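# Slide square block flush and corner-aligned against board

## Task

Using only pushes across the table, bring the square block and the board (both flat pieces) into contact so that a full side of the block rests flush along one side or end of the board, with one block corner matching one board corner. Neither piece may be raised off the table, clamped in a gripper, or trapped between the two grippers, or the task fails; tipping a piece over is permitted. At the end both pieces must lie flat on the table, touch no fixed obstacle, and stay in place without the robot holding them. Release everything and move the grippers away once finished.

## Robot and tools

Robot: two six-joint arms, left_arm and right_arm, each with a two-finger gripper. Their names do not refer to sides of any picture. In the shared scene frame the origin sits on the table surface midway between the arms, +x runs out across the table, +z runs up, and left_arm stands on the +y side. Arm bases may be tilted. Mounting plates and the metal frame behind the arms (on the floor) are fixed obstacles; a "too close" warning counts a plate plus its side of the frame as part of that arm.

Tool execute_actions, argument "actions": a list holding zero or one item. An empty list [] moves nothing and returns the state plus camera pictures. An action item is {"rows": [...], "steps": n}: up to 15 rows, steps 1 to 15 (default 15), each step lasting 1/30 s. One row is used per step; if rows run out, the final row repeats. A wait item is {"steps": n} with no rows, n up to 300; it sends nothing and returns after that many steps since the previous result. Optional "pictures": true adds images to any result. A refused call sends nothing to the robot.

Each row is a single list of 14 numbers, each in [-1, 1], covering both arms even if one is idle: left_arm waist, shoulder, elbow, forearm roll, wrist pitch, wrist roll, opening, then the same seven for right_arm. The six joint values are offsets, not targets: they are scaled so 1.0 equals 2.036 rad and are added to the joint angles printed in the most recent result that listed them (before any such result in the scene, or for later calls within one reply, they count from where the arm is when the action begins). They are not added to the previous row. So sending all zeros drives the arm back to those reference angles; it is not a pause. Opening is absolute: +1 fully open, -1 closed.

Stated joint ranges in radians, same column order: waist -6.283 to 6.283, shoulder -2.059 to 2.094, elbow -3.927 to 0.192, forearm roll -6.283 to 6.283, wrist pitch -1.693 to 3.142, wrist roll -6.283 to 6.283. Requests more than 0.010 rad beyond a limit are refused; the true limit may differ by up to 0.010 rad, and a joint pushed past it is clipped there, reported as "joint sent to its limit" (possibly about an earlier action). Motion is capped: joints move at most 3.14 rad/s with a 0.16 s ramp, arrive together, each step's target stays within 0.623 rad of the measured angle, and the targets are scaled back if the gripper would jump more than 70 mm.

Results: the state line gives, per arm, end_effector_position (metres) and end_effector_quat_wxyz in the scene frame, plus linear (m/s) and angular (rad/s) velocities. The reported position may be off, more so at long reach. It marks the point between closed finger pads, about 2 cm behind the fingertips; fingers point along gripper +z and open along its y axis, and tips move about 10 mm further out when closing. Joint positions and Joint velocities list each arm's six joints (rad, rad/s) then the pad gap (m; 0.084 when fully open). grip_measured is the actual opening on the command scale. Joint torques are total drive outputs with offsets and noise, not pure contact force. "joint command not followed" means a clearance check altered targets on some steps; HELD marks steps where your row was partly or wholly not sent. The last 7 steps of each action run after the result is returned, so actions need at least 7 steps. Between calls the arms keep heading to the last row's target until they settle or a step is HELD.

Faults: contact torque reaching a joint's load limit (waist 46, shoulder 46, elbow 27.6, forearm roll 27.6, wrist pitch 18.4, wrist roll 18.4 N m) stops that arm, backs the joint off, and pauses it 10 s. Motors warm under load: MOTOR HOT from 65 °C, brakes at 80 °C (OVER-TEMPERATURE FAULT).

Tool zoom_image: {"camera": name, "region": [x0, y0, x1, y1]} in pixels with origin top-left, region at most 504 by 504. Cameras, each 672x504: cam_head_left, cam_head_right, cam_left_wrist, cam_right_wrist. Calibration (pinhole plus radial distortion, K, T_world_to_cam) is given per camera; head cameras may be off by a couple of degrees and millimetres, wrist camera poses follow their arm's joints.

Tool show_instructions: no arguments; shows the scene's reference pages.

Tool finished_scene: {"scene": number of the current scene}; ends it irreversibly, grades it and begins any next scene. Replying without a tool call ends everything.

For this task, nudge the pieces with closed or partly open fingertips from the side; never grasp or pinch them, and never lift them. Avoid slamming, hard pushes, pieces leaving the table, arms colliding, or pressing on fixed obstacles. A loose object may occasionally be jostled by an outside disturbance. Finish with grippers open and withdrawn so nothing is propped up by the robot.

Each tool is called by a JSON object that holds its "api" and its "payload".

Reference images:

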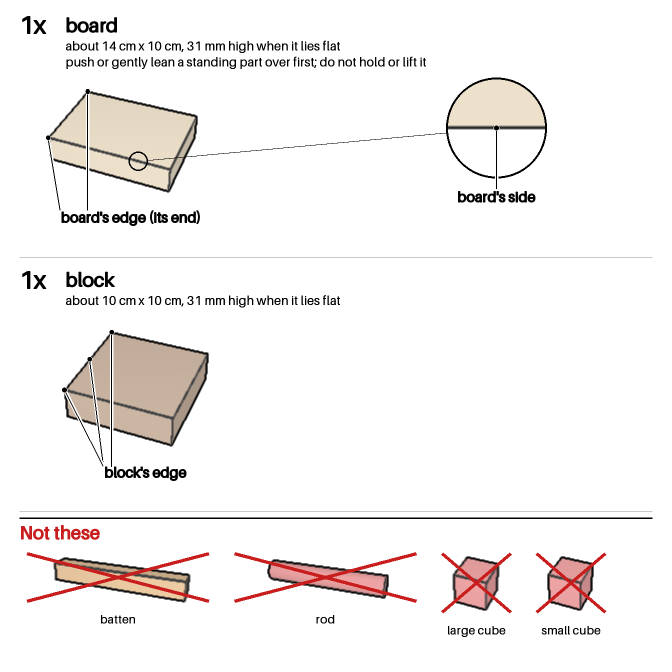

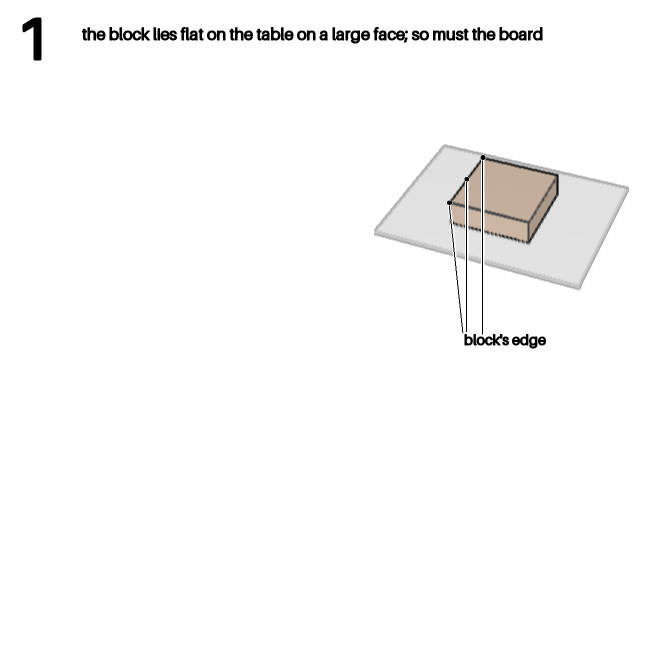

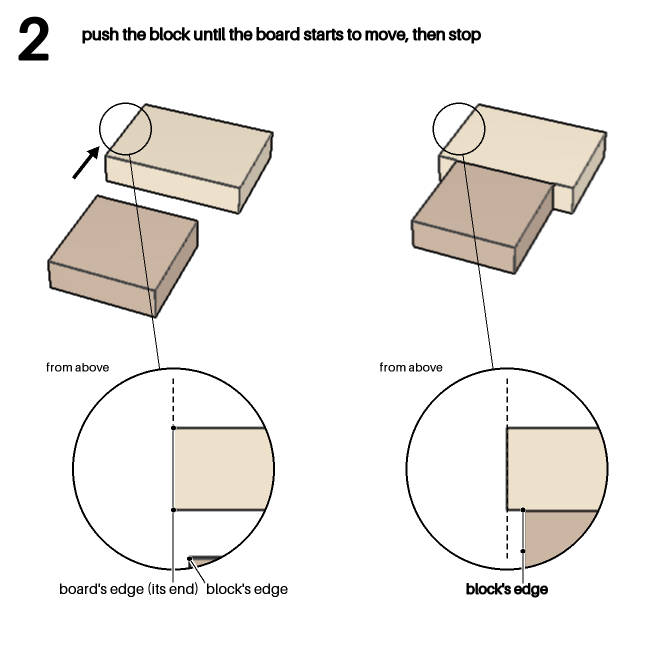

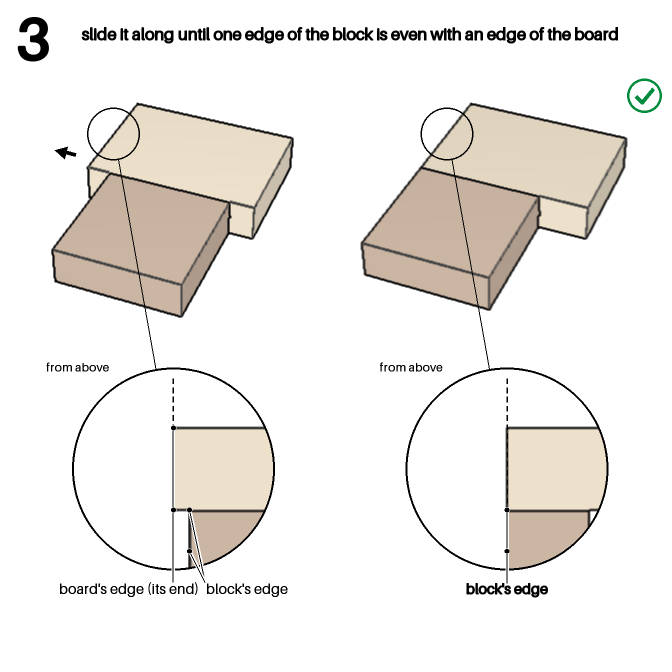

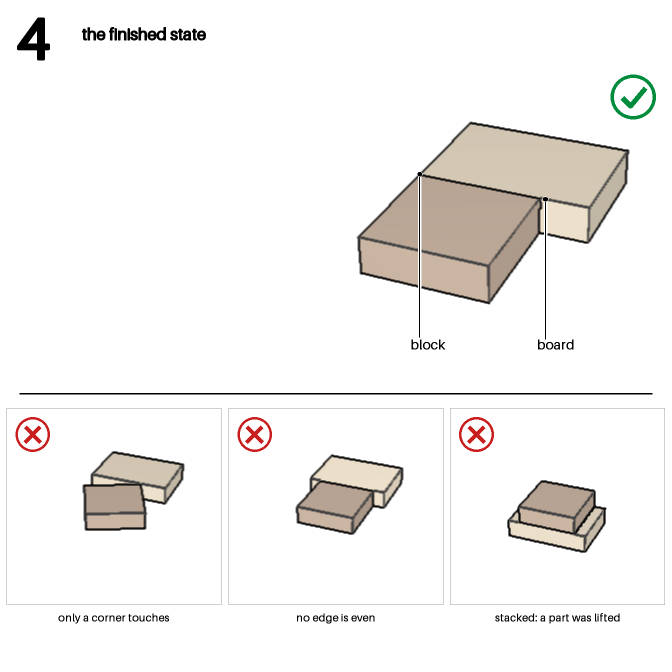

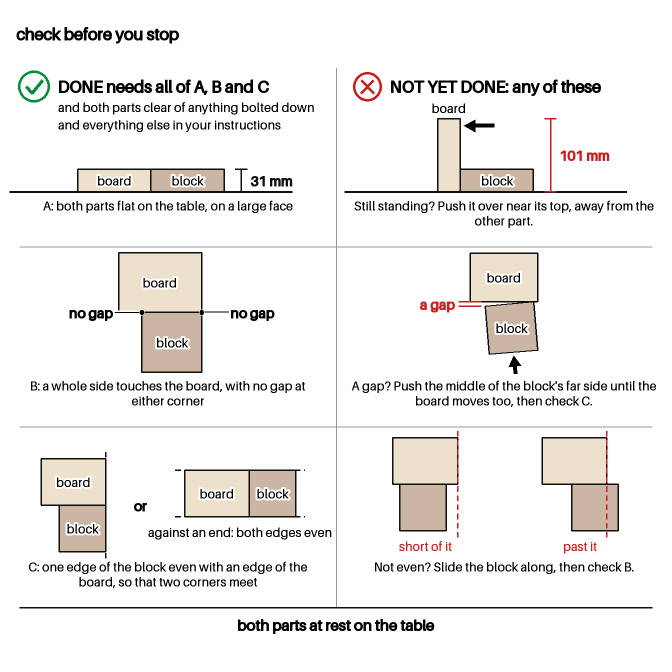

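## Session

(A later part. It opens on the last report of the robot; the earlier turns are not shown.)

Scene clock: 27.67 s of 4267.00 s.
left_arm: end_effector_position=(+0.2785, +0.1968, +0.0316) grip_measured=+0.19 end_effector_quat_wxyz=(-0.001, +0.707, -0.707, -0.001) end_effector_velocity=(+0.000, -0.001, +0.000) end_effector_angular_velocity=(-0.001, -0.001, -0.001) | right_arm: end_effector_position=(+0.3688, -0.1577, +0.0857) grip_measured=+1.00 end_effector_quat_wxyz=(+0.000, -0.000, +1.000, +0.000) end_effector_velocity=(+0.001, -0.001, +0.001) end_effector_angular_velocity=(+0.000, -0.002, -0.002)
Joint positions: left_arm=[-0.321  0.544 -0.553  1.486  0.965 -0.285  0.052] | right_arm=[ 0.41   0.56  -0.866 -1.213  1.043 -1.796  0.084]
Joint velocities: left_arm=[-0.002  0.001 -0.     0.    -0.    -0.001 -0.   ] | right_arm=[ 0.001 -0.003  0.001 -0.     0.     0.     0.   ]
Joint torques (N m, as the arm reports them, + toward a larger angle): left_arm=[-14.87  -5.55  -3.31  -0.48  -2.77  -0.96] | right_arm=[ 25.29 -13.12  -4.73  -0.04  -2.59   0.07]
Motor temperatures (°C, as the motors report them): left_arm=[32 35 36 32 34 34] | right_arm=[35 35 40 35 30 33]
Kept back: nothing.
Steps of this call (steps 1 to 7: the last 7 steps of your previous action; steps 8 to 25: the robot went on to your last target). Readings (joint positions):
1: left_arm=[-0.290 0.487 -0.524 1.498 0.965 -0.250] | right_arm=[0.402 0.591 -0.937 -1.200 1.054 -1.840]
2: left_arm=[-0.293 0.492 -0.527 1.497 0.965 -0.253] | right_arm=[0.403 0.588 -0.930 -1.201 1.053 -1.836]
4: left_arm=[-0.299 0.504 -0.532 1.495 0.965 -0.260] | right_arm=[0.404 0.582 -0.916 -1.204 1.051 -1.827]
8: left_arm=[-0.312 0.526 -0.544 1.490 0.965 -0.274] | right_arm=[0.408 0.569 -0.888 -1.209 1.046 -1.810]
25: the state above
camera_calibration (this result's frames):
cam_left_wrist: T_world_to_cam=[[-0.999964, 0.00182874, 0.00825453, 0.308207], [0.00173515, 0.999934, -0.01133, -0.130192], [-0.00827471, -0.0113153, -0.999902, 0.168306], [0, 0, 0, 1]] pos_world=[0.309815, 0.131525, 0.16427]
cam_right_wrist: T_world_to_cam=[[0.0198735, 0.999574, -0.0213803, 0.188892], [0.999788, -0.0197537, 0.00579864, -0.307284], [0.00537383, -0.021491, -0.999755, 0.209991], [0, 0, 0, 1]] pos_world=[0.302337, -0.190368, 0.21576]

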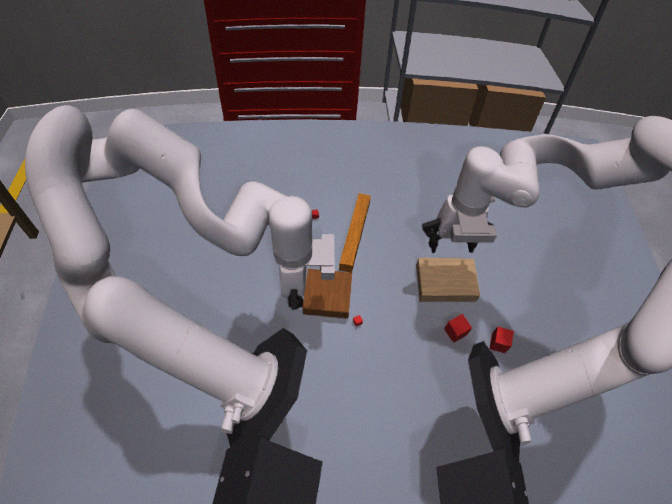

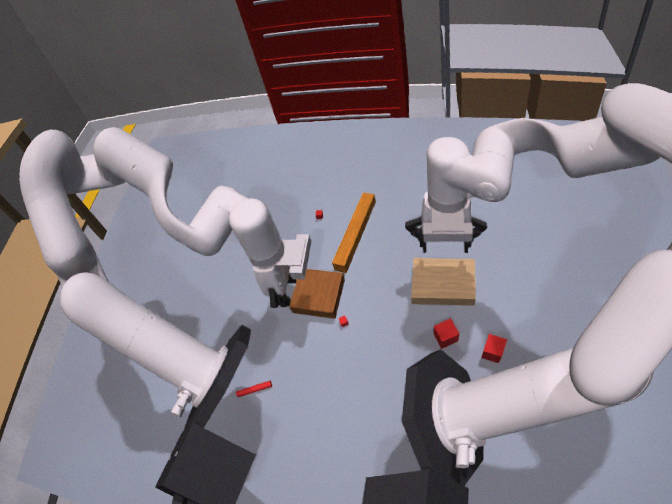

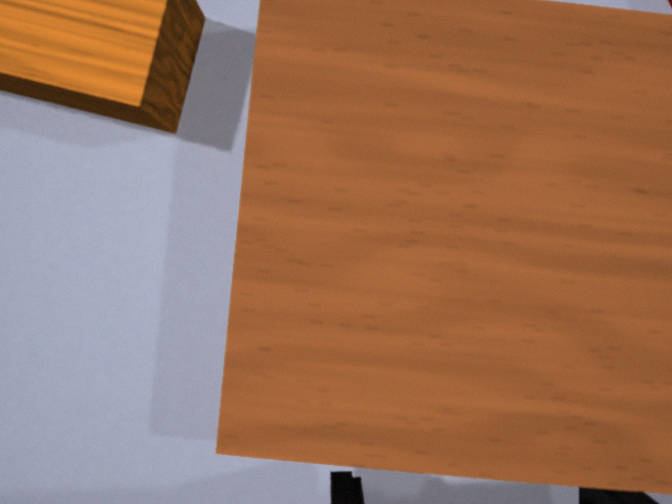

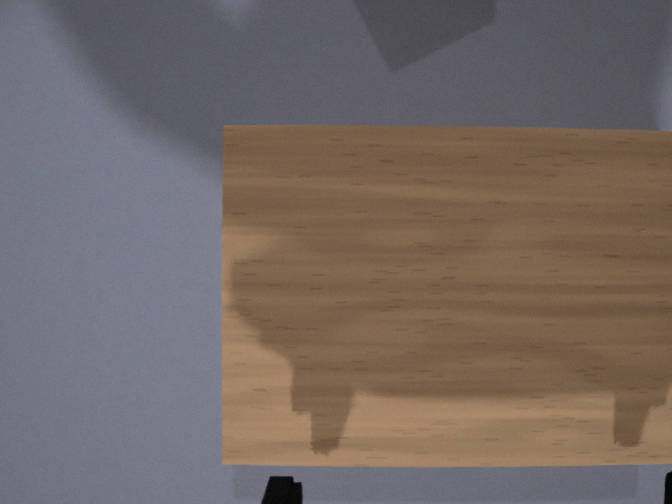

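{"api": "execute_actions", "payload": {"actions": [{"rows": [[-0.002,0.0041,-0.0035,-0.0016,-0.0001,-0.0008,0.2,-0.0005,0.0017,-0.004,0.0007,0.0006,-0.0024,1],[-0.004,0.0083,-0.007,-0.0031,-0.0002,-0.0015,0.2,-0.0012,0.0043,-0.0099,0.0018,0.0016,-0.0061,1],[-0.006,0.0124,-0.0105,-0.0047,-0.0003,-0.0023,0.2,-0.0021,0.0078,-0.0178,0.0033,0.0028,-0.0109,1],[-0.008,0.0166,-0.014,-0.0062,-0.0004,-0.003,0.2,-0.0031,0.0112,-0.0257,0.0047,0.004,-0.0158,1],[-0.01,0.0207,-0.0175,-0.0078,-0.0005,-0.0038,0.2,-0.0039,0.0142,-0.0324,0.006,0.0051,-0.0199,1],[-0.012,0.0249,-0.021,-0.0094,-0.0007,-0.0045,0.2,-0.0044,0.0163,-0.0371,0.0069,0.0058,-0.0228,1],[-0.014,0.029,-0.0245,-0.0109,-0.0008,-0.0053,0.2,-0.0047,0.0173,-0.0395,0.0073,0.0062,-0.0243,1],[-0.016,0.0332,-0.0281,-0.0125,-0.0009,-0.006,0.2,-0.0047,0.0173,-0.0395,0.0073,0.0062,-0.0243,1],[-0.018,0.0373,-0.0316,-0.014,-0.001,-0.0068,0.2,-0.0047,0.0173,-0.0395,0.0073,0.0062,-0.0243,1],[-0.0201,0.0415,-0.0351,-0.0156,-0.0011,-0.0075,0.2,-0.0047,0.0173,-0.0395,0.0073,0.0062,-0.0243,1],[-0.0221,0.0456,-0.0386,-0.0172,-0.0012,-0.0083,0.2,-0.0047,0.0173,-0.0395,0.0073,0.0062,-0.0243,1],[-0.0241,0.0497,-0.0421,-0.0187,-0.0013,-0.009,0.2,-0.0047,0.0173,-0.0395,0.0073,0.0062,-0.0243,1],[-0.0261,0.0539,-0.0456,-0.0203,-0.0014,-0.0098,0.2,-0.0047,0.0173,-0.0395,0.0073,0.0062,-0.0243,1],[-0.0281,0.058,-0.0491,-0.0219,-0.0015,-0.0106,0.2,-0.0047,0.0173,-0.0395,0.0073,0.0062,-0.0243,1],[-0.0301,0.0622,-0.0526,-0.0234,-0.0016,-0.0113,0.2,-0.0047,0.0173,-0.0395,0.0073,0.0062,-0.0243,1]], "steps": 15}]}}

{"api": "execute_actions", "payload": {"actions": [{"rows": [[-0.01,0.0207,-0.0175,-0.0078,-0.0005,-0.0038,0.2,-0.005,0.0037,-0.0011,-0.0059,-0.0023,0.0024,1],[-0.012,0.0249,-0.021,-0.0094,-0.0007,-0.0045,0.2,-0.0124,0.0093,-0.0027,-0.0149,-0.0056,0.0059,1],[-0.014,0.029,-0.0245,-0.0109,-0.0008,-0.0053,0.2,-0.0218,0.0162,-0.0048,-0.026,-0.0099,0.0103,1],[-0.016,0.0332,-0.0281,-0.0125,-0.0009,-0.006,0.2,-0.0311,0.0232,-0.0069,-0.0372,-0.0141,0.0148,1],[-0.018,0.0373,-0.0316,-0.014,-0.001,-0.0068,0.2,-0.0404,0.0301,-0.0089,-0.0483,-0.0183,0.0192,1],[-0.0201,0.0415,-0.0351,-0.0156,-0.0011,-0.0075,0.2,-0.0498,0.037,-0.011,-0.0594,-0.0226,0.0236,1],[-0.0221,0.0456,-0.0386,-0.0172,-0.0012,-0.0083,0.2,-0.0572,0.0426,-0.0126,-0.0684,-0.0259,0.0271,1],[-0.0241,0.0497,-0.0421,-0.0187,-0.0013,-0.009,0.2,-0.0622,0.0463,-0.0137,-0.0743,-0.0282,0.0295,1],[-0.0259,0.0536,-0.0456,-0.0204,-0.0014,-0.0094,0.2,-0.0622,0.0463,-0.0137,-0.0743,-0.0282,0.0295,1],[-0.0278,0.0574,-0.0491,-0.022,-0.0015,-0.0097,0.2,-0.0622,0.0463,-0.0137,-0.0743,-0.0282,0.0295,1],[-0.0296,0.0612,-0.0527,-0.0237,-0.0016,-0.0101,0.2,-0.0622,0.0463,-0.0137,-0.0743,-0.0282,0.0295,1],[-0.0315,0.0651,-0.0562,-0.0253,-0.0017,-0.0104,0.2,-0.0622,0.0463,-0.0137,-0.0743,-0.0282,0.0295,1],[-0.0333,0.0689,-0.0597,-0.027,-0.0019,-0.0108,0.2,-0.0622,0.0463,-0.0137,-0.0743,-0.0282,0.0295,1],[-0.0352,0.0727,-0.0632,-0.0286,-0.002,-0.0111,0.2,-0.0622,0.0463,-0.0137,-0.0743,-0.0282,0.0295,1],[-0.037,0.0765,-0.0668,-0.0303,-0.0021,-0.0115,0.2,-0.0622,0.0463,-0.0137,-0.0743,-0.0282,0.0295,1]], "steps": 15}]}}

{"api": "execute_actions", "payload": {"actions": [{"rows": [[-0.0093,0.0191,-0.0176,-0.0083,-0.0006,-0.0017,0.2,-0.0009,-0.0008,0.0045,-0.0032,-0.0011,0.0042,1],[-0.0111,0.023,-0.0212,-0.0099,-0.0007,-0.0021,0.2,-0.0006,-0.0026,0.0093,-0.0049,-0.0017,0.0078,1],[-0.013,0.0268,-0.0247,-0.0116,-0.0008,-0.0024,0.2,-0.0003,-0.0043,0.0141,-0.0065,-0.0022,0.0114,1],[-0.0148,0.0306,-0.0282,-0.0132,-0.0009,-0.0028,0.2,0.0,-0.006,0.0189,-0.0082,-0.0027,0.015,1],[-0.0167,0.0345,-0.0317,-0.0149,-0.001,-0.0031,0.2,0.0003,-0.0078,0.0237,-0.0099,-0.0032,0.0186,1],[-0.0185,0.0383,-0.0353,-0.0165,-0.0011,-0.0035,0.2,0.0007,-0.0095,0.0284,-0.0116,-0.0038,0.0222,1],[-0.0204,0.0421,-0.0388,-0.0182,-0.0012,-0.0038,0.2,0.001,-0.0112,0.0332,-0.0133,-0.0043,0.0258,1],[-0.0222,0.0459,-0.0423,-0.0198,-0.0013,-0.0042,0.2,0.0013,-0.0129,0.038,-0.0149,-0.0048,0.0294,1],[-0.0241,0.0498,-0.0458,-0.0215,-0.0014,-0.0045,0.2,0.0016,-0.0147,0.0428,-0.0166,-0.0054,0.033,1],[-0.0259,0.0536,-0.0494,-0.0231,-0.0015,-0.0049,0.2,0.0019,-0.0164,0.0476,-0.0183,-0.0059,0.0366,1],[-0.0278,0.0574,-0.0529,-0.0248,-0.0017,-0.0052,0.2,0.0022,-0.0181,0.0524,-0.02,-0.0064,0.0402,1],[-0.0296,0.0613,-0.0564,-0.0264,-0.0018,-0.0056,0.2,0.0025,-0.0199,0.0572,-0.0217,-0.007,0.0438,1],[-0.0315,0.0651,-0.0599,-0.0281,-0.0019,-0.0059,0.2,0.0028,-0.0216,0.062,-0.0233,-0.0075,0.0474,1],[-0.0333,0.0689,-0.0635,-0.0297,-0.002,-0.0063,0.2,0.0031,-0.0233,0.0668,-0.025,-0.008,0.051,1],[-0.0352,0.0728,-0.067,-0.0314,-0.0021,-0.0066,0.2,0.0034,-0.0251,0.0715,-0.0267,-0.0085,0.0546,1]], "steps": 15}]}}

{"api": "execute_actions", "payload": {"actions": [{"steps": 22}], "pictures": true}}

Scene clock: 33.03 s of 4267.00 s.
left_arm: end_effector_position=(+0.2803, +0.1868, +0.0317) grip_measured=+0.19 end_effector_quat_wxyz=(-0.000, +0.707, -0.707, -0.001) end_effector_velocity=(+0.010, -0.067, +0.001) end_effector_angular_velocity=(-0.004, -0.000, -0.004) | right_arm: end_effector_position=(+0.3848, -0.1572, +0.0861) grip_measured=+1.00 end_effector_quat_wxyz=(+0.000, +0.000, +1.000, +0.000) end_effector_velocity=(+0.101, +0.001, +0.004) end_effector_angular_velocity=(+0.008, -0.012, -0.021)
Joint positions: left_arm=[-0.338  0.579 -0.582  1.473  0.964 -0.291  0.052] | right_arm=[ 0.404  0.582 -0.917 -1.204  1.051 -1.827  0.084]
Joint velocities: left_arm=[-0.112  0.23  -0.193 -0.084 -0.007 -0.041  0.   ] | right_arm=[-0.038  0.128 -0.311  0.054  0.044 -0.176 -0.   ]
Joint torques (N m, as the arm reports them, + toward a larger angle): left_arm=[-15.59  -5.75  -3.49  -0.4   -2.79  -0.92] | right_arm=[ 26.73 -14.54  -3.91   0.01  -2.54   0.16]
Motor temperatures (°C, as the motors report them): left_arm=[32 35 36 32 34 34] | right_arm=[35 35 40 35 30 33]
Steps of this call (steps 1 to 15: the robot went on to your last target; steps 16 to 90: nothing new was sent; then 2.10 s passed at rest; steps 91 to 98: the first 8 steps of this action). Readings (joint positions):
91: left_arm=[-0.321 0.544 -0.553 1.486 0.965 -0.285] | right_arm=[0.410 0.560 -0.866 -1.213 1.043 -1.796]
92: left_arm=[-0.322 0.545 -0.554 1.486 0.965 -0.285] | right_arm=[0.410 0.560 -0.867 -1.213 1.043 -1.797]
94: left_arm=[-0.325 0.552 -0.560 1.483 0.965 -0.286] | right_arm=[0.409 0.564 -0.876 -1.211 1.044 -1.803]
98: the state above

Scene clock: 33.53 s of 4267.00 s.
left_arm: end_effector_position=(+0.2837, +0.1505, +0.0318) grip_measured=+0.19 end_effector_quat_wxyz=(-0.000, +0.707, -0.707, -0.000) end_effector_velocity=(+0.002, -0.075, -0.001) end_effector_angular_velocity=(+0.001, -0.002, -0.002) | right_arm: end_effector_position=(+0.3941, -0.1576, +0.0571) grip_measured=+1.00 end_effector_quat_wxyz=(+0.001, +0.000, +1.000, -0.001) end_effector_velocity=(-0.016, -0.004, -0.229) end_effector_angular_velocity=(-0.013, +0.032, +0.011)
Joint positions: left_arm=[-0.398  0.702 -0.687  1.427  0.961 -0.313  0.052] | right_arm=[ 0.339  0.64  -0.958 -1.274  1.026 -1.814  0.084]
Joint velocities: left_arm=[-0.122  0.252 -0.213 -0.093 -0.006 -0.045  0.   ] | right_arm=[-0.483  0.36  -0.093 -0.554 -0.203  0.219 -0.   ]
Joint torques (N m, as the arm reports them, + toward a larger angle): left_arm=[-16.34  -6.7   -3.81  -0.17  -3.07  -0.94] | right_arm=[ 26.39 -13.48  -3.82  -0.18  -2.66   0.03]
Motor temperatures (°C, as the motors report them): left_arm=[32 35 36 32 34 34] | right_arm=[35 35 40 35 30 33]
Steps of this call (steps 1 to 7: the last 7 steps of your previous action; steps 8 to 15: the first 8 steps of this action, its rows measured from where the robot was after step 7). Readings (joint positions):
7: left_arm=[-0.366 0.636 -0.631 1.452 0.962 -0.301] | right_arm=[0.401 0.594 -0.944 -1.198 1.055 -1.844]
8: left_arm=[-0.370 0.644 -0.638 1.449 0.962 -0.303] | right_arm=[0.401 0.594 -0.945 -1.198 1.055 -1.844]
9: left_arm=[-0.374 0.653 -0.645 1.445 0.962 -0.304] | right_arm=[0.400 0.595 -0.945 -1.200 1.054 -1.844]
11: left_arm=[-0.382 0.669 -0.658 1.439 0.961 -0.307] | right_arm=[0.391 0.602 -0.948 -1.212 1.049 -1.839]
15: the state above

Scene clock: 34.03 s of 4267.00 s.
left_arm: end_effector_position=(+0.2844, +0.1138, +0.0318) grip_measured=+0.19 end_effector_quat_wxyz=(-0.000, +0.707, -0.707, -0.000) end_effector_velocity=(-0.002, -0.073, -0.000) end_effector_angular_velocity=(+0.001, +0.001, +0.001) | right_arm: end_effector_position=(+0.3792, -0.1573, +0.0288) grip_measured=+1.00 end_effector_quat_wxyz=(+0.001, -0.000, +1.000, +0.000) end_effector_velocity=(-0.083, +0.001, -0.000) end_effector_angular_velocity=(+0.002, -0.002, -0.004)
Joint positions: left_arm=[-0.455  0.82  -0.793  1.378  0.957 -0.327  0.052] | right_arm=[ 0.281  0.671 -0.931 -1.359  0.995 -1.756  0.084]
Joint velocities: left_arm=[-0.112  0.232 -0.213 -0.101 -0.006 -0.021 -0.   ] | right_arm=[ 0.015 -0.096  0.258 -0.091 -0.033  0.195 -0.   ]
Joint torques (N m, as the arm reports them, + toward a larger angle): left_arm=[-17.38  -7.21  -4.11  -0.3   -3.02  -0.96] | right_arm=[ 26.99 -13.2   -2.21   0.12  -2.46   0.06]
Motor temperatures (°C, as the motors report them): left_arm=[32 35 36 32 34 34] | right_arm=[35 35 40 35 30 33]
Steps of this call (steps 1 to 7: the last 7 steps of your previous action; steps 8 to 15: the first 8 steps of this action, its rows measured from where the robot was after step 7). Readings (joint positions):
7: left_arm=[-0.425 0.759 -0.737 1.404 0.959 -0.321] | right_arm=[0.280 0.684 -0.970 -1.342 1.000 -1.787]
8: left_arm=[-0.429 0.767 -0.744 1.401 0.959 -0.322] | right_arm=[0.279 0.685 -0.971 -1.344 1.000 -1.786]
9: left_arm=[-0.433 0.775 -0.751 1.397 0.959 -0.323] | right_arm=[0.278 0.685 -0.970 -1.346 0.999 -1.785]
11: left_arm=[-0.440 0.790 -0.765 1.391 0.958 -0.324] | right_arm=[0.279 0.681 -0.962 -1.349 0.998 -1.778]
15: the state above

Scene clock: 34.77 s of 4267.00 s.
left_arm: end_effector_position=(+0.2825, +0.0863, +0.0317) grip_measured=+0.19 end_effector_quat_wxyz=(-0.000, +0.707, -0.707, -0.000) end_effector_velocity=(-0.000, -0.001, +0.000) end_effector_angular_velocity=(-0.000, -0.000, -0.000) | right_arm: end_effector_position=(+0.3437, -0.1576, +0.0282) grip_measured=+1.00 end_effector_quat_wxyz=(-0.000, -0.000, +1.000, +0.000) end_effector_velocity=(-0.001, +0.001, +0.000) end_effector_angular_velocity=(+0.001, -0.001, -0.001)
Joint positions: left_arm=[-0.497  0.907 -0.873  1.34   0.955 -0.335  0.052] | right_arm=[ 0.287  0.633 -0.825 -1.396  0.983 -1.676  0.084]
Joint velocities: left_arm=[-0.002  0.003 -0.003 -0.002 -0.    -0.     0.   ] | right_arm=[ 0.001 -0.     0.003 -0.001 -0.001  0.005 -0.   ]
Joint torques (N m, as the arm reports them, + toward a larger angle): left_arm=[-17.69  -8.25  -4.52  -0.52  -2.88  -0.97] | right_arm=[ 25.4  -12.43  -2.56   0.23  -2.58   0.02]
Motor temperatures (°C, as the motors report them): left_arm=[32 35 36 32 34 34] | right_arm=[35 35 40 35 30 33]
Kept back: nothing.
Steps of this call (steps 1 to 7: the last 7 steps of your previous action; steps 8 to 22: the robot went on to your last target). Readings (joint positions):
1: left_arm=[-0.459 0.828 -0.800 1.374 0.957 -0.328] | right_arm=[0.281 0.667 -0.922 -1.363 0.994 -1.749]
2: left_arm=[-0.462 0.836 -0.807 1.371 0.957 -0.328] | right_arm=[0.282 0.664 -0.913 -1.366 0.993 -1.742]
4: left_arm=[-0.470 0.851 -0.822 1.364 0.956 -0.330] | right_arm=[0.283 0.658 -0.894 -1.372 0.991 -1.728]
8: left_arm=[-0.485 0.883 -0.850 1.351 0.955 -0.333] | right_arm=[0.285 0.644 -0.855 -1.386 0.987 -1.699]
22: the state above
camera_calibration (this result's frames):
cam_left_wrist: T_world_to_cam=[[-0.99996, 0.00281287, 0.00845675, 0.312294], [0.00270851, 0.99992, -0.0123261, -0.0199415], [-0.00849075, -0.0123027, -0.999888, 0.167266], [0, 0, 0, 1]] pos_world=[0.313756, 0.0211193, 0.16436]
cam_right_wrist: T_world_to_cam=[[0.019312, 0.999581, -0.0215705, 0.188335], [0.999802, -0.0192019, 0.00530121, -0.281751], [0.00488479, -0.0216686, -0.999753, 0.152796], [0, 0, 0, 1]] pos_world=[0.277312, -0.190356, 0.158314]

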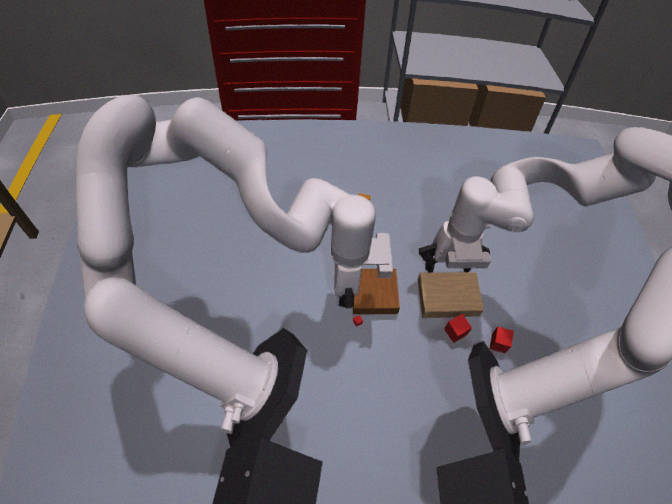

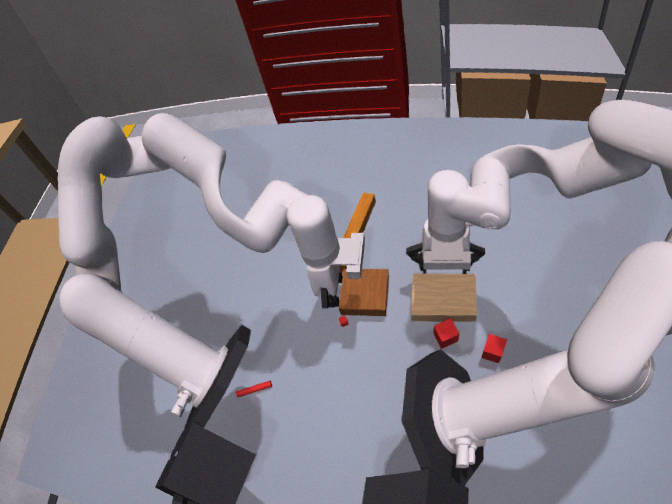

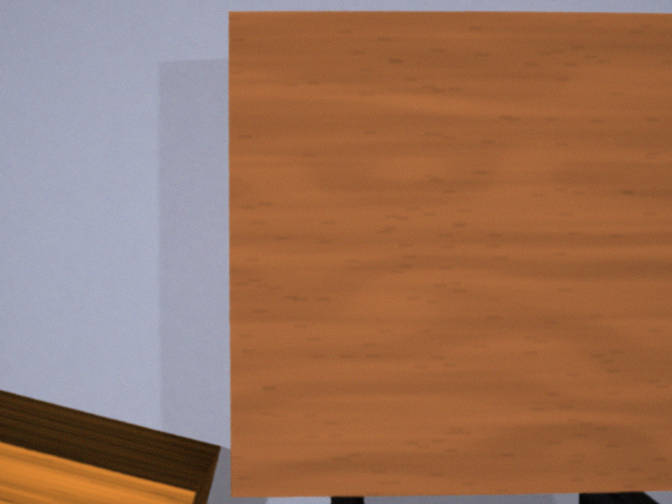

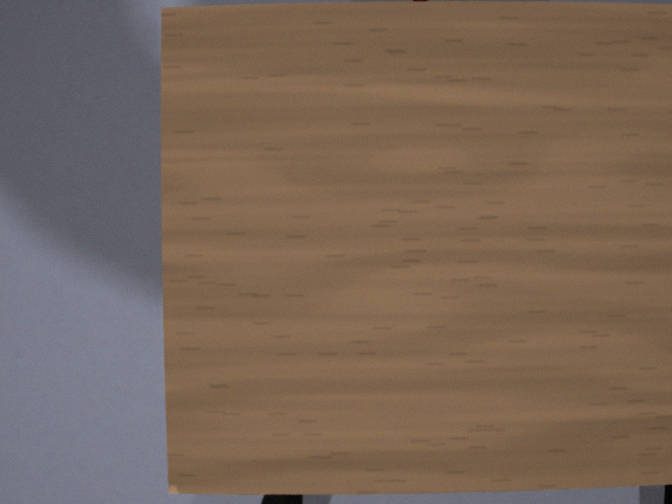

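{"api": "zoom_image", "payload": {"camera": "cam_head_left", "region": [340, 250, 500, 350]}}

{"api": "zoom_image", "payload": {"camera": "cam_head_right", "region": [330, 250, 490, 350]}}

Region (340, 250, 500, 350) of cam_head_left's 672x504 image, scaled by 3.150, with more detail than that image has; it fills the top 315 rows of this view, and the rest is white.

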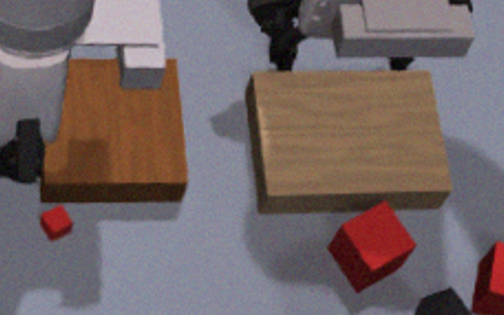

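Region (330, 250, 490, 350) of cam_head_right's 672x504 image, scaled by 3.150, with more detail than that image has; it fills the top 315 rows of this view, and the rest is white.

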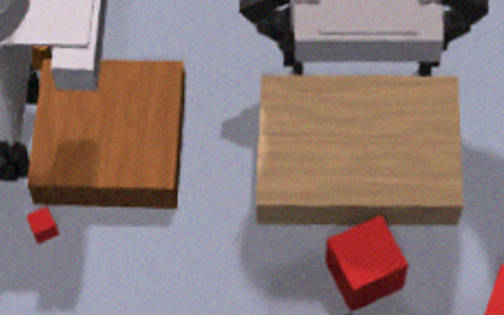

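{"api": "execute_actions", "payload": {"actions": [{"rows": [[-0.0019,0.0039,-0.0038,-0.0019,-0.0001,0,0.2,0.0022,-0.0008,-0.0027,0.0037,0.002,-0.0033,1],[-0.0038,0.0077,-0.0077,-0.0038,-0.0001,-0.0001,0.2,0.0055,-0.0021,-0.0067,0.0092,0.005,-0.0084,1],[-0.0057,0.0116,-0.0115,-0.0056,-0.0002,-0.0001,0.2,0.0099,-0.0038,-0.012,0.0165,0.009,-0.015,1],[-0.0075,0.0154,-0.0153,-0.0075,-0.0003,-0.0001,0.2,0.0154,-0.0059,-0.0187,0.0257,0.014,-0.0234,1],[-0.0094,0.0193,-0.0191,-0.0094,-0.0004,-0.0002,0.2,0.0209,-0.008,-0.0254,0.0349,0.019,-0.0317,1],[-0.0113,0.0232,-0.023,-0.0113,-0.0004,-0.0002,0.2,0.0264,-0.0101,-0.0321,0.0441,0.024,-0.0401,1],[-0.0132,0.027,-0.0268,-0.0132,-0.0005,-0.0002,0.2,0.0319,-0.0122,-0.0387,0.0533,0.0291,-0.0484,1],[-0.0151,0.0309,-0.0306,-0.0151,-0.0006,-0.0003,0.2,0.0374,-0.0143,-0.0454,0.0625,0.0341,-0.0568,1],[-0.017,0.0348,-0.0344,-0.0169,-0.0006,-0.0003,0.2,0.0429,-0.0164,-0.0521,0.0716,0.0391,-0.0651,1],[-0.0189,0.0386,-0.0383,-0.0188,-0.0007,-0.0003,0.2,0.0484,-0.0185,-0.0588,0.0808,0.0441,-0.0735,1],[-0.0207,0.0425,-0.0421,-0.0207,-0.0008,-0.0004,0.2,0.0539,-0.0206,-0.0655,0.09,0.0491,-0.0818,1],[-0.0226,0.0463,-0.0459,-0.0226,-0.0008,-0.0004,0.2,0.0594,-0.0227,-0.0721,0.0992,0.0541,-0.0902,1],[-0.0245,0.0502,-0.0497,-0.0245,-0.0009,-0.0004,0.2,0.0649,-0.0248,-0.0788,0.1084,0.0591,-0.0985,1],[-0.0264,0.0541,-0.0536,-0.0263,-0.001,-0.0005,0.2,0.0704,-0.0269,-0.0855,0.1176,0.0641,-0.1069,1],[-0.0283,0.0579,-0.0574,-0.0282,-0.0011,-0.0005,0.2,0.0759,-0.029,-0.0922,0.1268,0.0691,-0.1152,1]], "steps": 15}]}}

{"api": "execute_actions", "payload": {"actions": [{"rows": [[-0.0094,0.0193,-0.0191,-0.0094,-0.0004,-0.0002,0.2,0.0275,-0.0105,-0.0334,0.0459,0.0251,-0.0418,1],[-0.0113,0.0232,-0.023,-0.0113,-0.0004,-0.0002,0.2,0.033,-0.0126,-0.0401,0.0551,0.0301,-0.0501,1],[-0.013,0.0266,-0.0263,-0.0129,-0.0005,-0.0002,0.2,0.0374,-0.0143,-0.0454,0.0625,0.0341,-0.0568,1],[-0.0146,0.0299,-0.0296,-0.0146,-0.0005,-0.0003,0.2,0.0418,-0.016,-0.0508,0.0698,0.0381,-0.0635,1],[-0.016,0.0328,-0.0325,-0.016,-0.0006,-0.0003,0.2,0.0462,-0.0176,-0.0561,0.0772,0.0421,-0.0701,1],[-0.0174,0.0357,-0.0354,-0.0174,-0.0007,-0.0003,0.2,0.0495,-0.0189,-0.0601,0.0827,0.0451,-0.0752,1],[-0.0189,0.0386,-0.0383,-0.0188,-0.0007,-0.0003,0.2,0.0528,-0.0202,-0.0641,0.0882,0.0481,-0.0802,1],[-0.02,0.041,-0.0406,-0.02,-0.0008,-0.0004,0.2,0.055,-0.021,-0.0668,0.0919,0.0501,-0.0835,1],[-0.0212,0.0435,-0.043,-0.0212,-0.0008,-0.0004,0.2,0.0561,-0.0214,-0.0681,0.0937,0.0511,-0.0852,1],[-0.0224,0.0459,-0.0454,-0.0223,-0.0008,-0.0004,0.2,0.0561,-0.0214,-0.0681,0.0937,0.0511,-0.0852,1],[-0.0233,0.0478,-0.0473,-0.0233,-0.0009,-0.0004,0.2,0.0561,-0.0214,-0.0681,0.0937,0.0511,-0.0852,1],[-0.0243,0.0497,-0.0492,-0.0242,-0.0009,-0.0004,0.2,0.0561,-0.0214,-0.0681,0.0937,0.0511,-0.0852,1],[-0.0252,0.0517,-0.0512,-0.0252,-0.0009,-0.0004,0.2,0.0561,-0.0214,-0.0681,0.0937,0.0511,-0.0852,1],[-0.0259,0.0531,-0.0526,-0.0259,-0.001,-0.0005,0.2,0.0561,-0.0214,-0.0681,0.0937,0.0511,-0.0852,1],[-0.0266,0.0546,-0.054,-0.0266,-0.001,-0.0005,0.2,0.0561,-0.0214,-0.0681,0.0937,0.0511,-0.0852,1]], "steps": 15}]}}

{"api": "execute_actions", "payload": {"actions": [{"steps": 20}], "pictures": true}}

Scene clock: 39.00 s of 4267.00 s.
left_arm: end_effector_position=(+0.2819, +0.0756, +0.0318) grip_measured=+0.19 end_effector_quat_wxyz=(-0.000, +0.707, -0.707, -0.000) end_effector_velocity=(-0.006, -0.070, +0.000) end_effector_angular_velocity=(+0.001, +0.001, -0.003) | right_arm: end_effector_position=(+0.3624, -0.1612, +0.0435) grip_measured=+1.00 end_effector_quat_wxyz=(+0.002, +0.002, +1.000, -0.007) end_effector_velocity=(+0.165, -0.028, +0.142) end_effector_angular_velocity=(-0.085, -0.063, -0.056)
Joint positions: left_arm=[-0.513  0.94  -0.905  1.324  0.954 -0.335  0.052] | right_arm=[ 0.32   0.621 -0.865 -1.341  1.014 -1.727  0.084]
Joint velocities: left_arm=[-0.105  0.214 -0.21  -0.103 -0.004 -0.001  0.   ] | right_arm=[ 0.28  -0.114 -0.347  0.453  0.245 -0.407  0.   ]
Joint torques (N m, as the arm reports them, + toward a larger angle): left_arm=[-17.77  -8.38  -4.74  -0.56  -3.02  -0.85] | right_arm=[ 27.45 -14.55  -4.09   0.38  -2.62   0.03]
Motor temperatures (°C, as the motors report them): left_arm=[32 35 36 32 34 34] | right_arm=[35 35 40 35 30 33]
Steps of this call (steps 1 to 15: the robot went on to your last target; steps 16 to 90: nothing new was sent; then 0.97 s passed at rest; steps 91 to 98: the first 8 steps of this action). Readings (joint positions):
91: left_arm=[-0.497 0.907 -0.873 1.340 0.955 -0.335] | right_arm=[0.287 0.633 -0.824 -1.397 0.983 -1.676]
92: left_arm=[-0.497 0.908 -0.874 1.339 0.955 -0.335] | right_arm=[0.287 0.633 -0.825 -1.395 0.984 -1.677]
94: left_arm=[-0.500 0.915 -0.881 1.336 0.955 -0.335] | right_arm=[0.292 0.632 -0.830 -1.387 0.989 -1.685]
98: the state above

Scene clock: 39.50 s of 4267.00 s.
left_arm: end_effector_position=(+0.2771, +0.0390, +0.0318) grip_measured=+0.19 end_effector_quat_wxyz=(-0.000, +0.707, -0.707, -0.000) end_effector_velocity=(-0.013, -0.063, -0.001) end_effector_angular_velocity=(+0.001, +0.001, +0.001) | right_arm: end_effector_position=(+0.4305, -0.1698, +0.1352) grip_measured=+1.00 end_effector_quat_wxyz=(+0.003, +0.005, +1.000, -0.007) end_effector_velocity=(+0.080, -0.003, +0.173) end_effector_angular_velocity=(+0.083, +0.029, +0.026)
Joint positions: left_arm=[-0.567  1.051 -1.016  1.27   0.952 -0.336  0.052] | right_arm=[ 0.474  0.561 -1.052 -1.085  1.153 -1.959  0.084]
Joint velocities: left_arm=[-0.094  0.193 -0.191 -0.095 -0.003 -0.002  0.   ] | right_arm=[ 0.255 -0.098 -0.31   0.423  0.231 -0.384  0.   ]
Joint torques (N m, as the arm reports them, + toward a larger angle): left_arm=[-18.18  -9.72  -4.88  -0.13  -2.95  -0.88] | right_arm=[ 26.33 -13.39  -5.38  -0.46  -2.43   0.17]
Motor temperatures (°C, as the motors report them): left_arm=[32 35 36 32 34 34] | right_arm=[35 35 40 35 30 33]
Steps of this call (steps 1 to 7: the last 7 steps of your previous action; steps 8 to 15: the first 8 steps of this action, its rows measured from where the robot was after step 7). Readings (joint positions):
7: left_arm=[-0.539 0.993 -0.957 1.299 0.953 -0.336] | right_arm=[0.393 0.592 -0.954 -1.220 1.080 -1.837]
8: left_arm=[-0.542 1.000 -0.965 1.295 0.953 -0.336] | right_arm=[0.404 0.588 -0.967 -1.201 1.090 -1.854]
9: left_arm=[-0.546 1.008 -0.973 1.291 0.953 -0.336] | right_arm=[0.415 0.584 -0.981 -1.183 1.099 -1.870]
11: left_arm=[-0.554 1.023 -0.988 1.284 0.953 -0.336] | right_arm=[0.436 0.576 -1.006 -1.148 1.118 -1.901]
15: the state above

Scene clock: 40.17 s of 4267.00 s.
left_arm: end_effector_position=(+0.2732, +0.0221, +0.0314) grip_measured=+0.19 end_effector_quat_wxyz=(-0.000, +0.707, -0.707, -0.001) end_effector_velocity=(-0.001, -0.001, -0.000) end_effector_angular_velocity=(+0.000, +0.001, +0.001) | right_arm: end_effector_position=(+0.4398, -0.1698, +0.1580) grip_measured=+1.00 end_effector_quat_wxyz=(+0.000, +0.002, +1.000, -0.001) end_effector_velocity=(+0.001, +0.001, +0.002) end_effector_angular_velocity=(+0.001, -0.004, +0.001)
Joint positions: left_arm=[-0.593  1.103 -1.067  1.244  0.951 -0.337  0.052] | right_arm=[ 0.507  0.549 -1.092 -1.029  1.184 -2.01   0.084]
Joint velocities: left_arm=[-0.001  0.003 -0.003 -0.002 -0.    -0.     0.   ] | right_arm=[ 0.004 -0.001 -0.002  0.001  0.    -0.001 -0.   ]
Joint torques (N m, as the arm reports them, + toward a larger angle): left_arm=[-18.5   -9.94  -5.47  -0.36  -3.33  -0.81] | right_arm=[ 27.61 -14.26  -6.33  -0.06  -2.51   0.06]
Motor temperatures (°C, as the motors report them): left_arm=[32 35 36 32 34 34] | right_arm=[35 35 40 35 30 33]
Kept back: nothing.
Steps of this call (steps 1 to 7: the last 7 steps of your previous action; steps 8 to 20: the robot went on to your last target). Readings (joint positions):
1: left_arm=[-0.570 1.057 -1.022 1.267 0.952 -0.336] | right_arm=[0.482 0.558 -1.062 -1.072 1.160 -1.971]
2: left_arm=[-0.573 1.063 -1.028 1.264 0.952 -0.336] | right_arm=[0.489 0.555 -1.070 -1.060 1.166 -1.981]
4: left_arm=[-0.578 1.074 -1.038 1.259 0.952 -0.336] | right_arm=[0.498 0.551 -1.082 -1.045 1.175 -1.996]
8: left_arm=[-0.587 1.092 -1.056 1.250 0.952 -0.337] | right_arm=[0.504 0.550 -1.089 -1.033 1.181 -2.006]
20: the state above
camera_calibration (this result's frames):
cam_left_wrist: T_world_to_cam=[[-0.999959, 0.00186523, 0.00890148, 0.303182], [0.00175911, 0.999927, -0.011915, 0.0445361], [-0.00892306, -0.0118989, -0.999889, 0.166208], [0, 0, 0, 1]] pos_world=[0.304574, -0.0431207, 0.164022]
cam_right_wrist: T_world_to_cam=[[0.0233854, 0.999458, -0.0231863, 0.199853], [0.999708, -0.0232357, 0.00670442, -0.379592], [0.00616203, -0.0233363, -0.999709, 0.280975], [0, 0, 0, 1]] pos_world=[0.373076, -0.202008, 0.288072]

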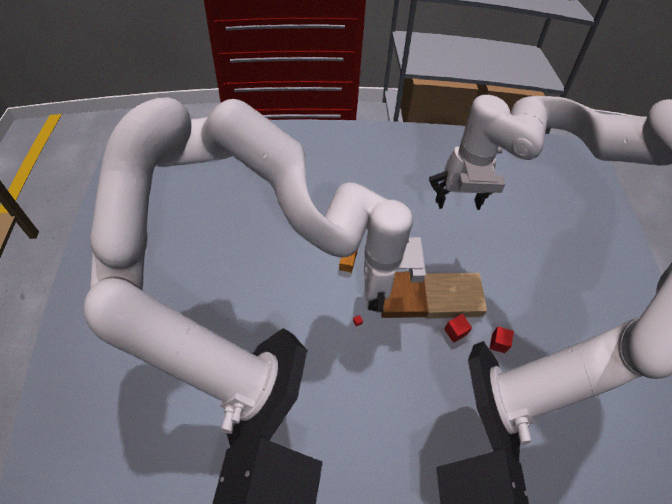

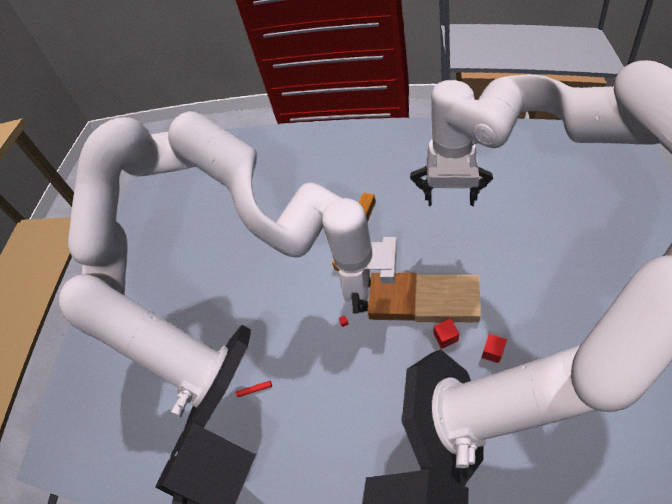

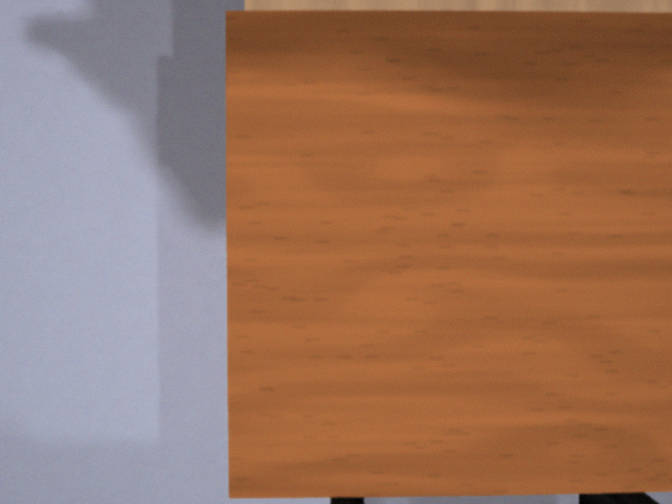

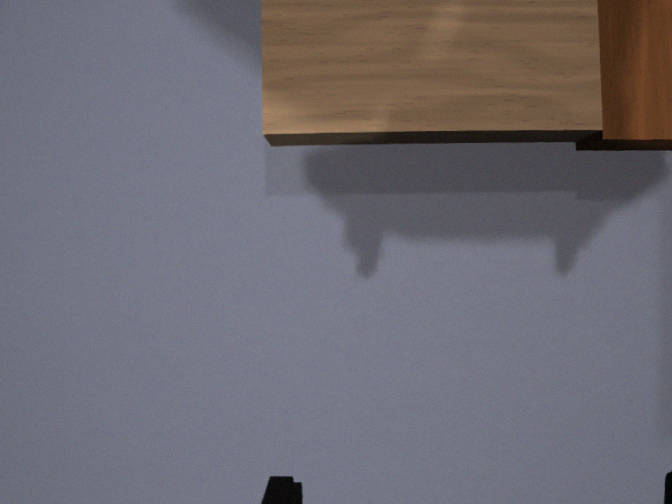

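{"api": "execute_actions", "payload": {"actions": [{"rows": [[0.0004,-0.0036,0.0025,-0.0003,0.0004,0.0013,0.2,0,0,0,0,0,0,0.9],[0.0011,-0.0108,0.0074,-0.001,0.0011,0.0038,0.2,0,0,0,0,0,0,0.8],[0.0025,-0.0252,0.0172,-0.0023,0.0026,0.0089,0.2,0,0,0,0,0,0,0.7],[0.0042,-0.0431,0.0295,-0.004,0.0045,0.0153,0.2,0,0,0,0,0,0,0.6],[0.0064,-0.0647,0.0443,-0.006,0.0068,0.0229,0.2,0,0,0,0,0,0,0.5],[0.0089,-0.0898,0.0615,-0.0083,0.0095,0.0319,0.2,0,0,0,0,0,0,0.4],[0.0117,-0.1186,0.0811,-0.011,0.0125,0.042,0.2,0,0,0,0,0,0,0.3],[0.0145,-0.1473,0.1008,-0.0137,0.0155,0.0522,0.2,-0.0006,0.0042,-0.0004,-0.0023,-0.0018,0.0037,0.2],[0.0173,-0.1761,0.1205,-0.0163,0.0185,0.0624,0.2,-0.0019,0.0125,-0.0012,-0.007,-0.0054,0.0112,0.2],[0.0202,-0.2048,0.1402,-0.019,0.0215,0.0726,0.2,-0.0038,0.025,-0.0025,-0.0141,-0.0107,0.0223,0.2],[0.023,-0.2335,0.1598,-0.0216,0.0246,0.0828,0.2,-0.006,0.0396,-0.0039,-0.0222,-0.017,0.0354,0.2],[0.0258,-0.2623,0.1795,-0.0243,0.0276,0.093,0.2,-0.0085,0.0563,-0.0056,-0.0316,-0.0241,0.0502,0.2],[0.0287,-0.291,0.1992,-0.027,0.0306,0.1032,0.2,-0.011,0.073,-0.0072,-0.041,-0.0313,0.0651,0.2],[0.0319,-0.3234,0.2213,-0.03,0.034,0.1147,0.2,-0.0135,0.0897,-0.0089,-0.0504,-0.0384,0.08,0.2],[0.0354,-0.3593,0.2459,-0.0333,0.0378,0.1274,0.2,-0.0315,0.2086,-0.0206,-0.1171,-0.0894,0.1861,0.2]], "steps": 15}]}}

{"api": "execute_actions", "payload": {"actions": [{"steps": 36}], "pictures": true}}

Scene clock: 43.90 s of 4267.00 s.
left_arm: end_effector_position=(+0.2840, +0.0434, +0.0445) grip_measured=+0.19 end_effector_quat_wxyz=(-0.000, +0.706, -0.708, -0.001) end_effector_velocity=(+0.121, +0.223, +0.139) end_effector_angular_velocity=(-0.010, -0.021, +0.019) | right_arm: end_effector_position=(+0.4398, -0.1698, +0.1580) grip_measured=+0.31 end_effector_quat_wxyz=(+0.000, +0.002, +1.000, -0.001) end_effector_velocity=(-0.000, +0.003, -0.002) end_effector_angular_velocity=(+0.000, -0.003, -0.002)
Joint positions: left_arm=[-0.584  1.012 -1.003  1.236  0.961 -0.303  0.052] | right_arm=[ 0.507  0.549 -1.092 -1.029  1.184 -2.01   0.057]
Joint velocities: left_arm=[ 0.096 -0.966  0.645 -0.088  0.103  0.335  0.   ] | right_arm=[-0.     0.009 -0.001 -0.006 -0.005  0.01  -0.127]
Joint torques (N m, as the arm reports them, + toward a larger angle): left_arm=[-17.57 -15.13  -5.49  -0.59  -2.42  -1.05] | right_arm=[ 27.75 -13.55  -6.43  -0.39  -2.62   0.14]
Motor temperatures (°C, as the motors report them): left_arm=[32 35 36 32 34 34] | right_arm=[35 35 40 35 30 33]
Steps of this call (steps 1 to 15: the robot went on to your last target; steps 16 to 90: nothing new was sent; then 0.47 s passed at rest; steps 91 to 98: the first 8 steps of this action). Readings (joint positions):
91: left_arm=[-0.593 1.104 -1.067 1.244 0.951 -0.337] | right_arm=[0.507 0.549 -1.093 -1.029 1.184 -2.010]
92: left_arm=[-0.593 1.103 -1.067 1.244 0.951 -0.336] | right_arm=[0.507 0.549 -1.093 -1.029 1.184 -2.010]
94: left_arm=[-0.592 1.093 -1.059 1.243 0.952 -0.332] | right_arm=[0.507 0.549 -1.093 -1.029 1.184 -2.010]
98: the state above

Scene clock: 45.10 s of 4267.00 s.
left_arm: end_effector_position=(+0.3078, +0.1977, +0.1095) grip_measured=+0.19 end_effector_quat_wxyz=(-0.001, +0.707, -0.707, +0.001) end_effector_velocity=(+0.000, +0.000, +0.000) end_effector_angular_velocity=(-0.000, -0.001, -0.000) | right_arm: end_effector_position=(+0.3634, -0.0466, +0.0312) grip_measured=+0.19 end_effector_quat_wxyz=(+0.000, +0.000, +1.000, +0.001) end_effector_velocity=(-0.001, +0.000, -0.001) end_effector_angular_velocity=(-0.001, +0.002, -0.000)
Joint positions: left_arm=[-0.52   0.372 -0.567  1.177  1.028 -0.077  0.052] | right_arm=[ 0.443  0.973 -1.135 -1.267  1.002 -1.631  0.052]
Joint velocities: left_arm=[ 0.    -0.002  0.001  0.     0.     0.001 -0.   ] | right_arm=[-0.002  0.003 -0.001 -0.001 -0.     0.001 -0.   ]
Joint torques (N m, as the arm reports them, + toward a larger angle): left_arm=[-14.65  -5.3   -5.96  -0.57  -2.73  -1.01] | right_arm=[ 28.27 -16.75  -4.28  -0.01  -2.55  -0.03]
Motor temperatures (°C, as the motors report them): left_arm=[32 35 36 32 34 34] | right_arm=[35 35 40 35 30 33]
Kept back: nothing.
Steps of this call (steps 1 to 7: the last 7 steps of your previous action; steps 8 to 36: the robot went on to your last target). Readings (joint positions):
1: left_arm=[-0.580 0.977 -0.980 1.233 0.964 -0.291] | right_arm=[0.507 0.550 -1.093 -1.030 1.183 -2.009]
2: left_arm=[-0.576 0.937 -0.953 1.229 0.969 -0.277] | right_arm=[0.506 0.553 -1.094 -1.032 1.181 -2.005]
4: left_arm=[-0.568 0.852 -0.897 1.221 0.977 -0.248] | right_arm=[0.504 0.570 -1.097 -1.042 1.173 -1.988]
8: left_arm=[-0.551 0.679 -0.779 1.205 0.996 -0.187] | right_arm=[0.491 0.657 -1.104 -1.091 1.136 -1.912]
36: the state above
camera_calibration (this result's frames):
cam_left_wrist: T_world_to_cam=[[-0.99998, 0.00256215, 0.005799, 0.33696], [0.0024923, 0.999925, -0.0120196, -0.130326], [-0.00582936, -0.012005, -0.999911, 0.245765], [0, 0, 0, 1]] pos_world=[0.338711, 0.132404, 0.242222]
cam_right_wrist: T_world_to_cam=[[0.020702, 0.999575, -0.020512, 0.0765346], [0.999768, -0.020575, 0.00637984, -0.299468], [0.00595509, -0.0206393, -0.999769, 0.157755], [0, 0, 0, 1]] pos_world=[0.296875, -0.0794077, 0.1612]

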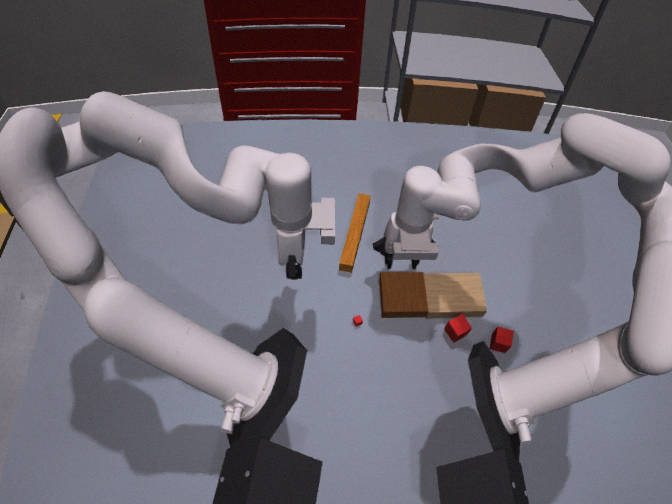

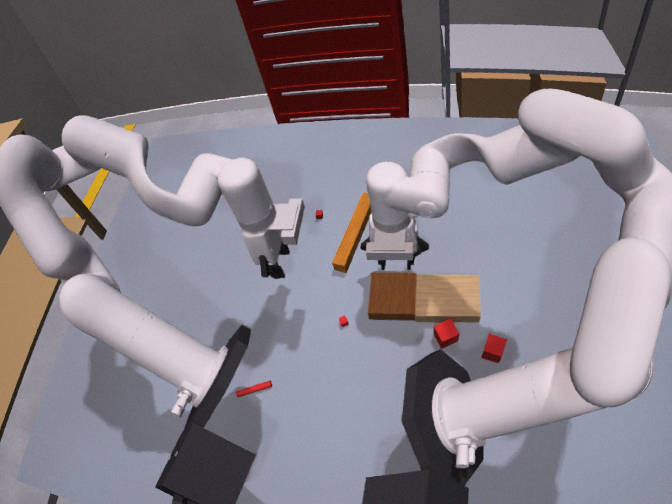

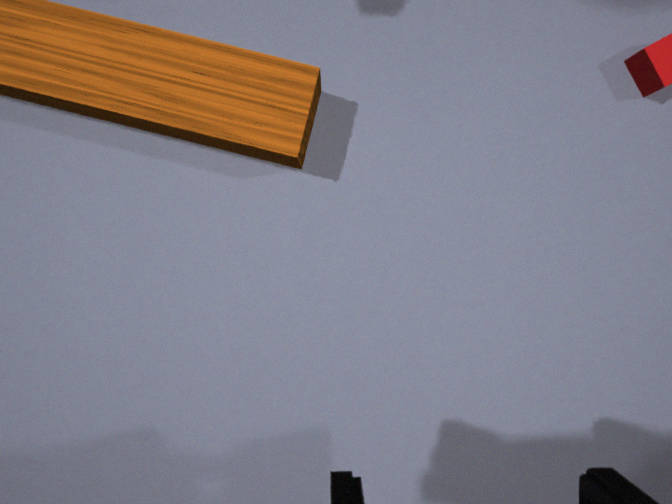

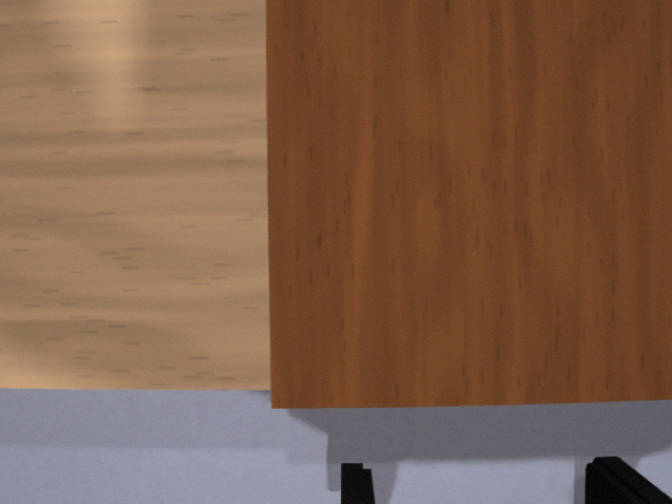

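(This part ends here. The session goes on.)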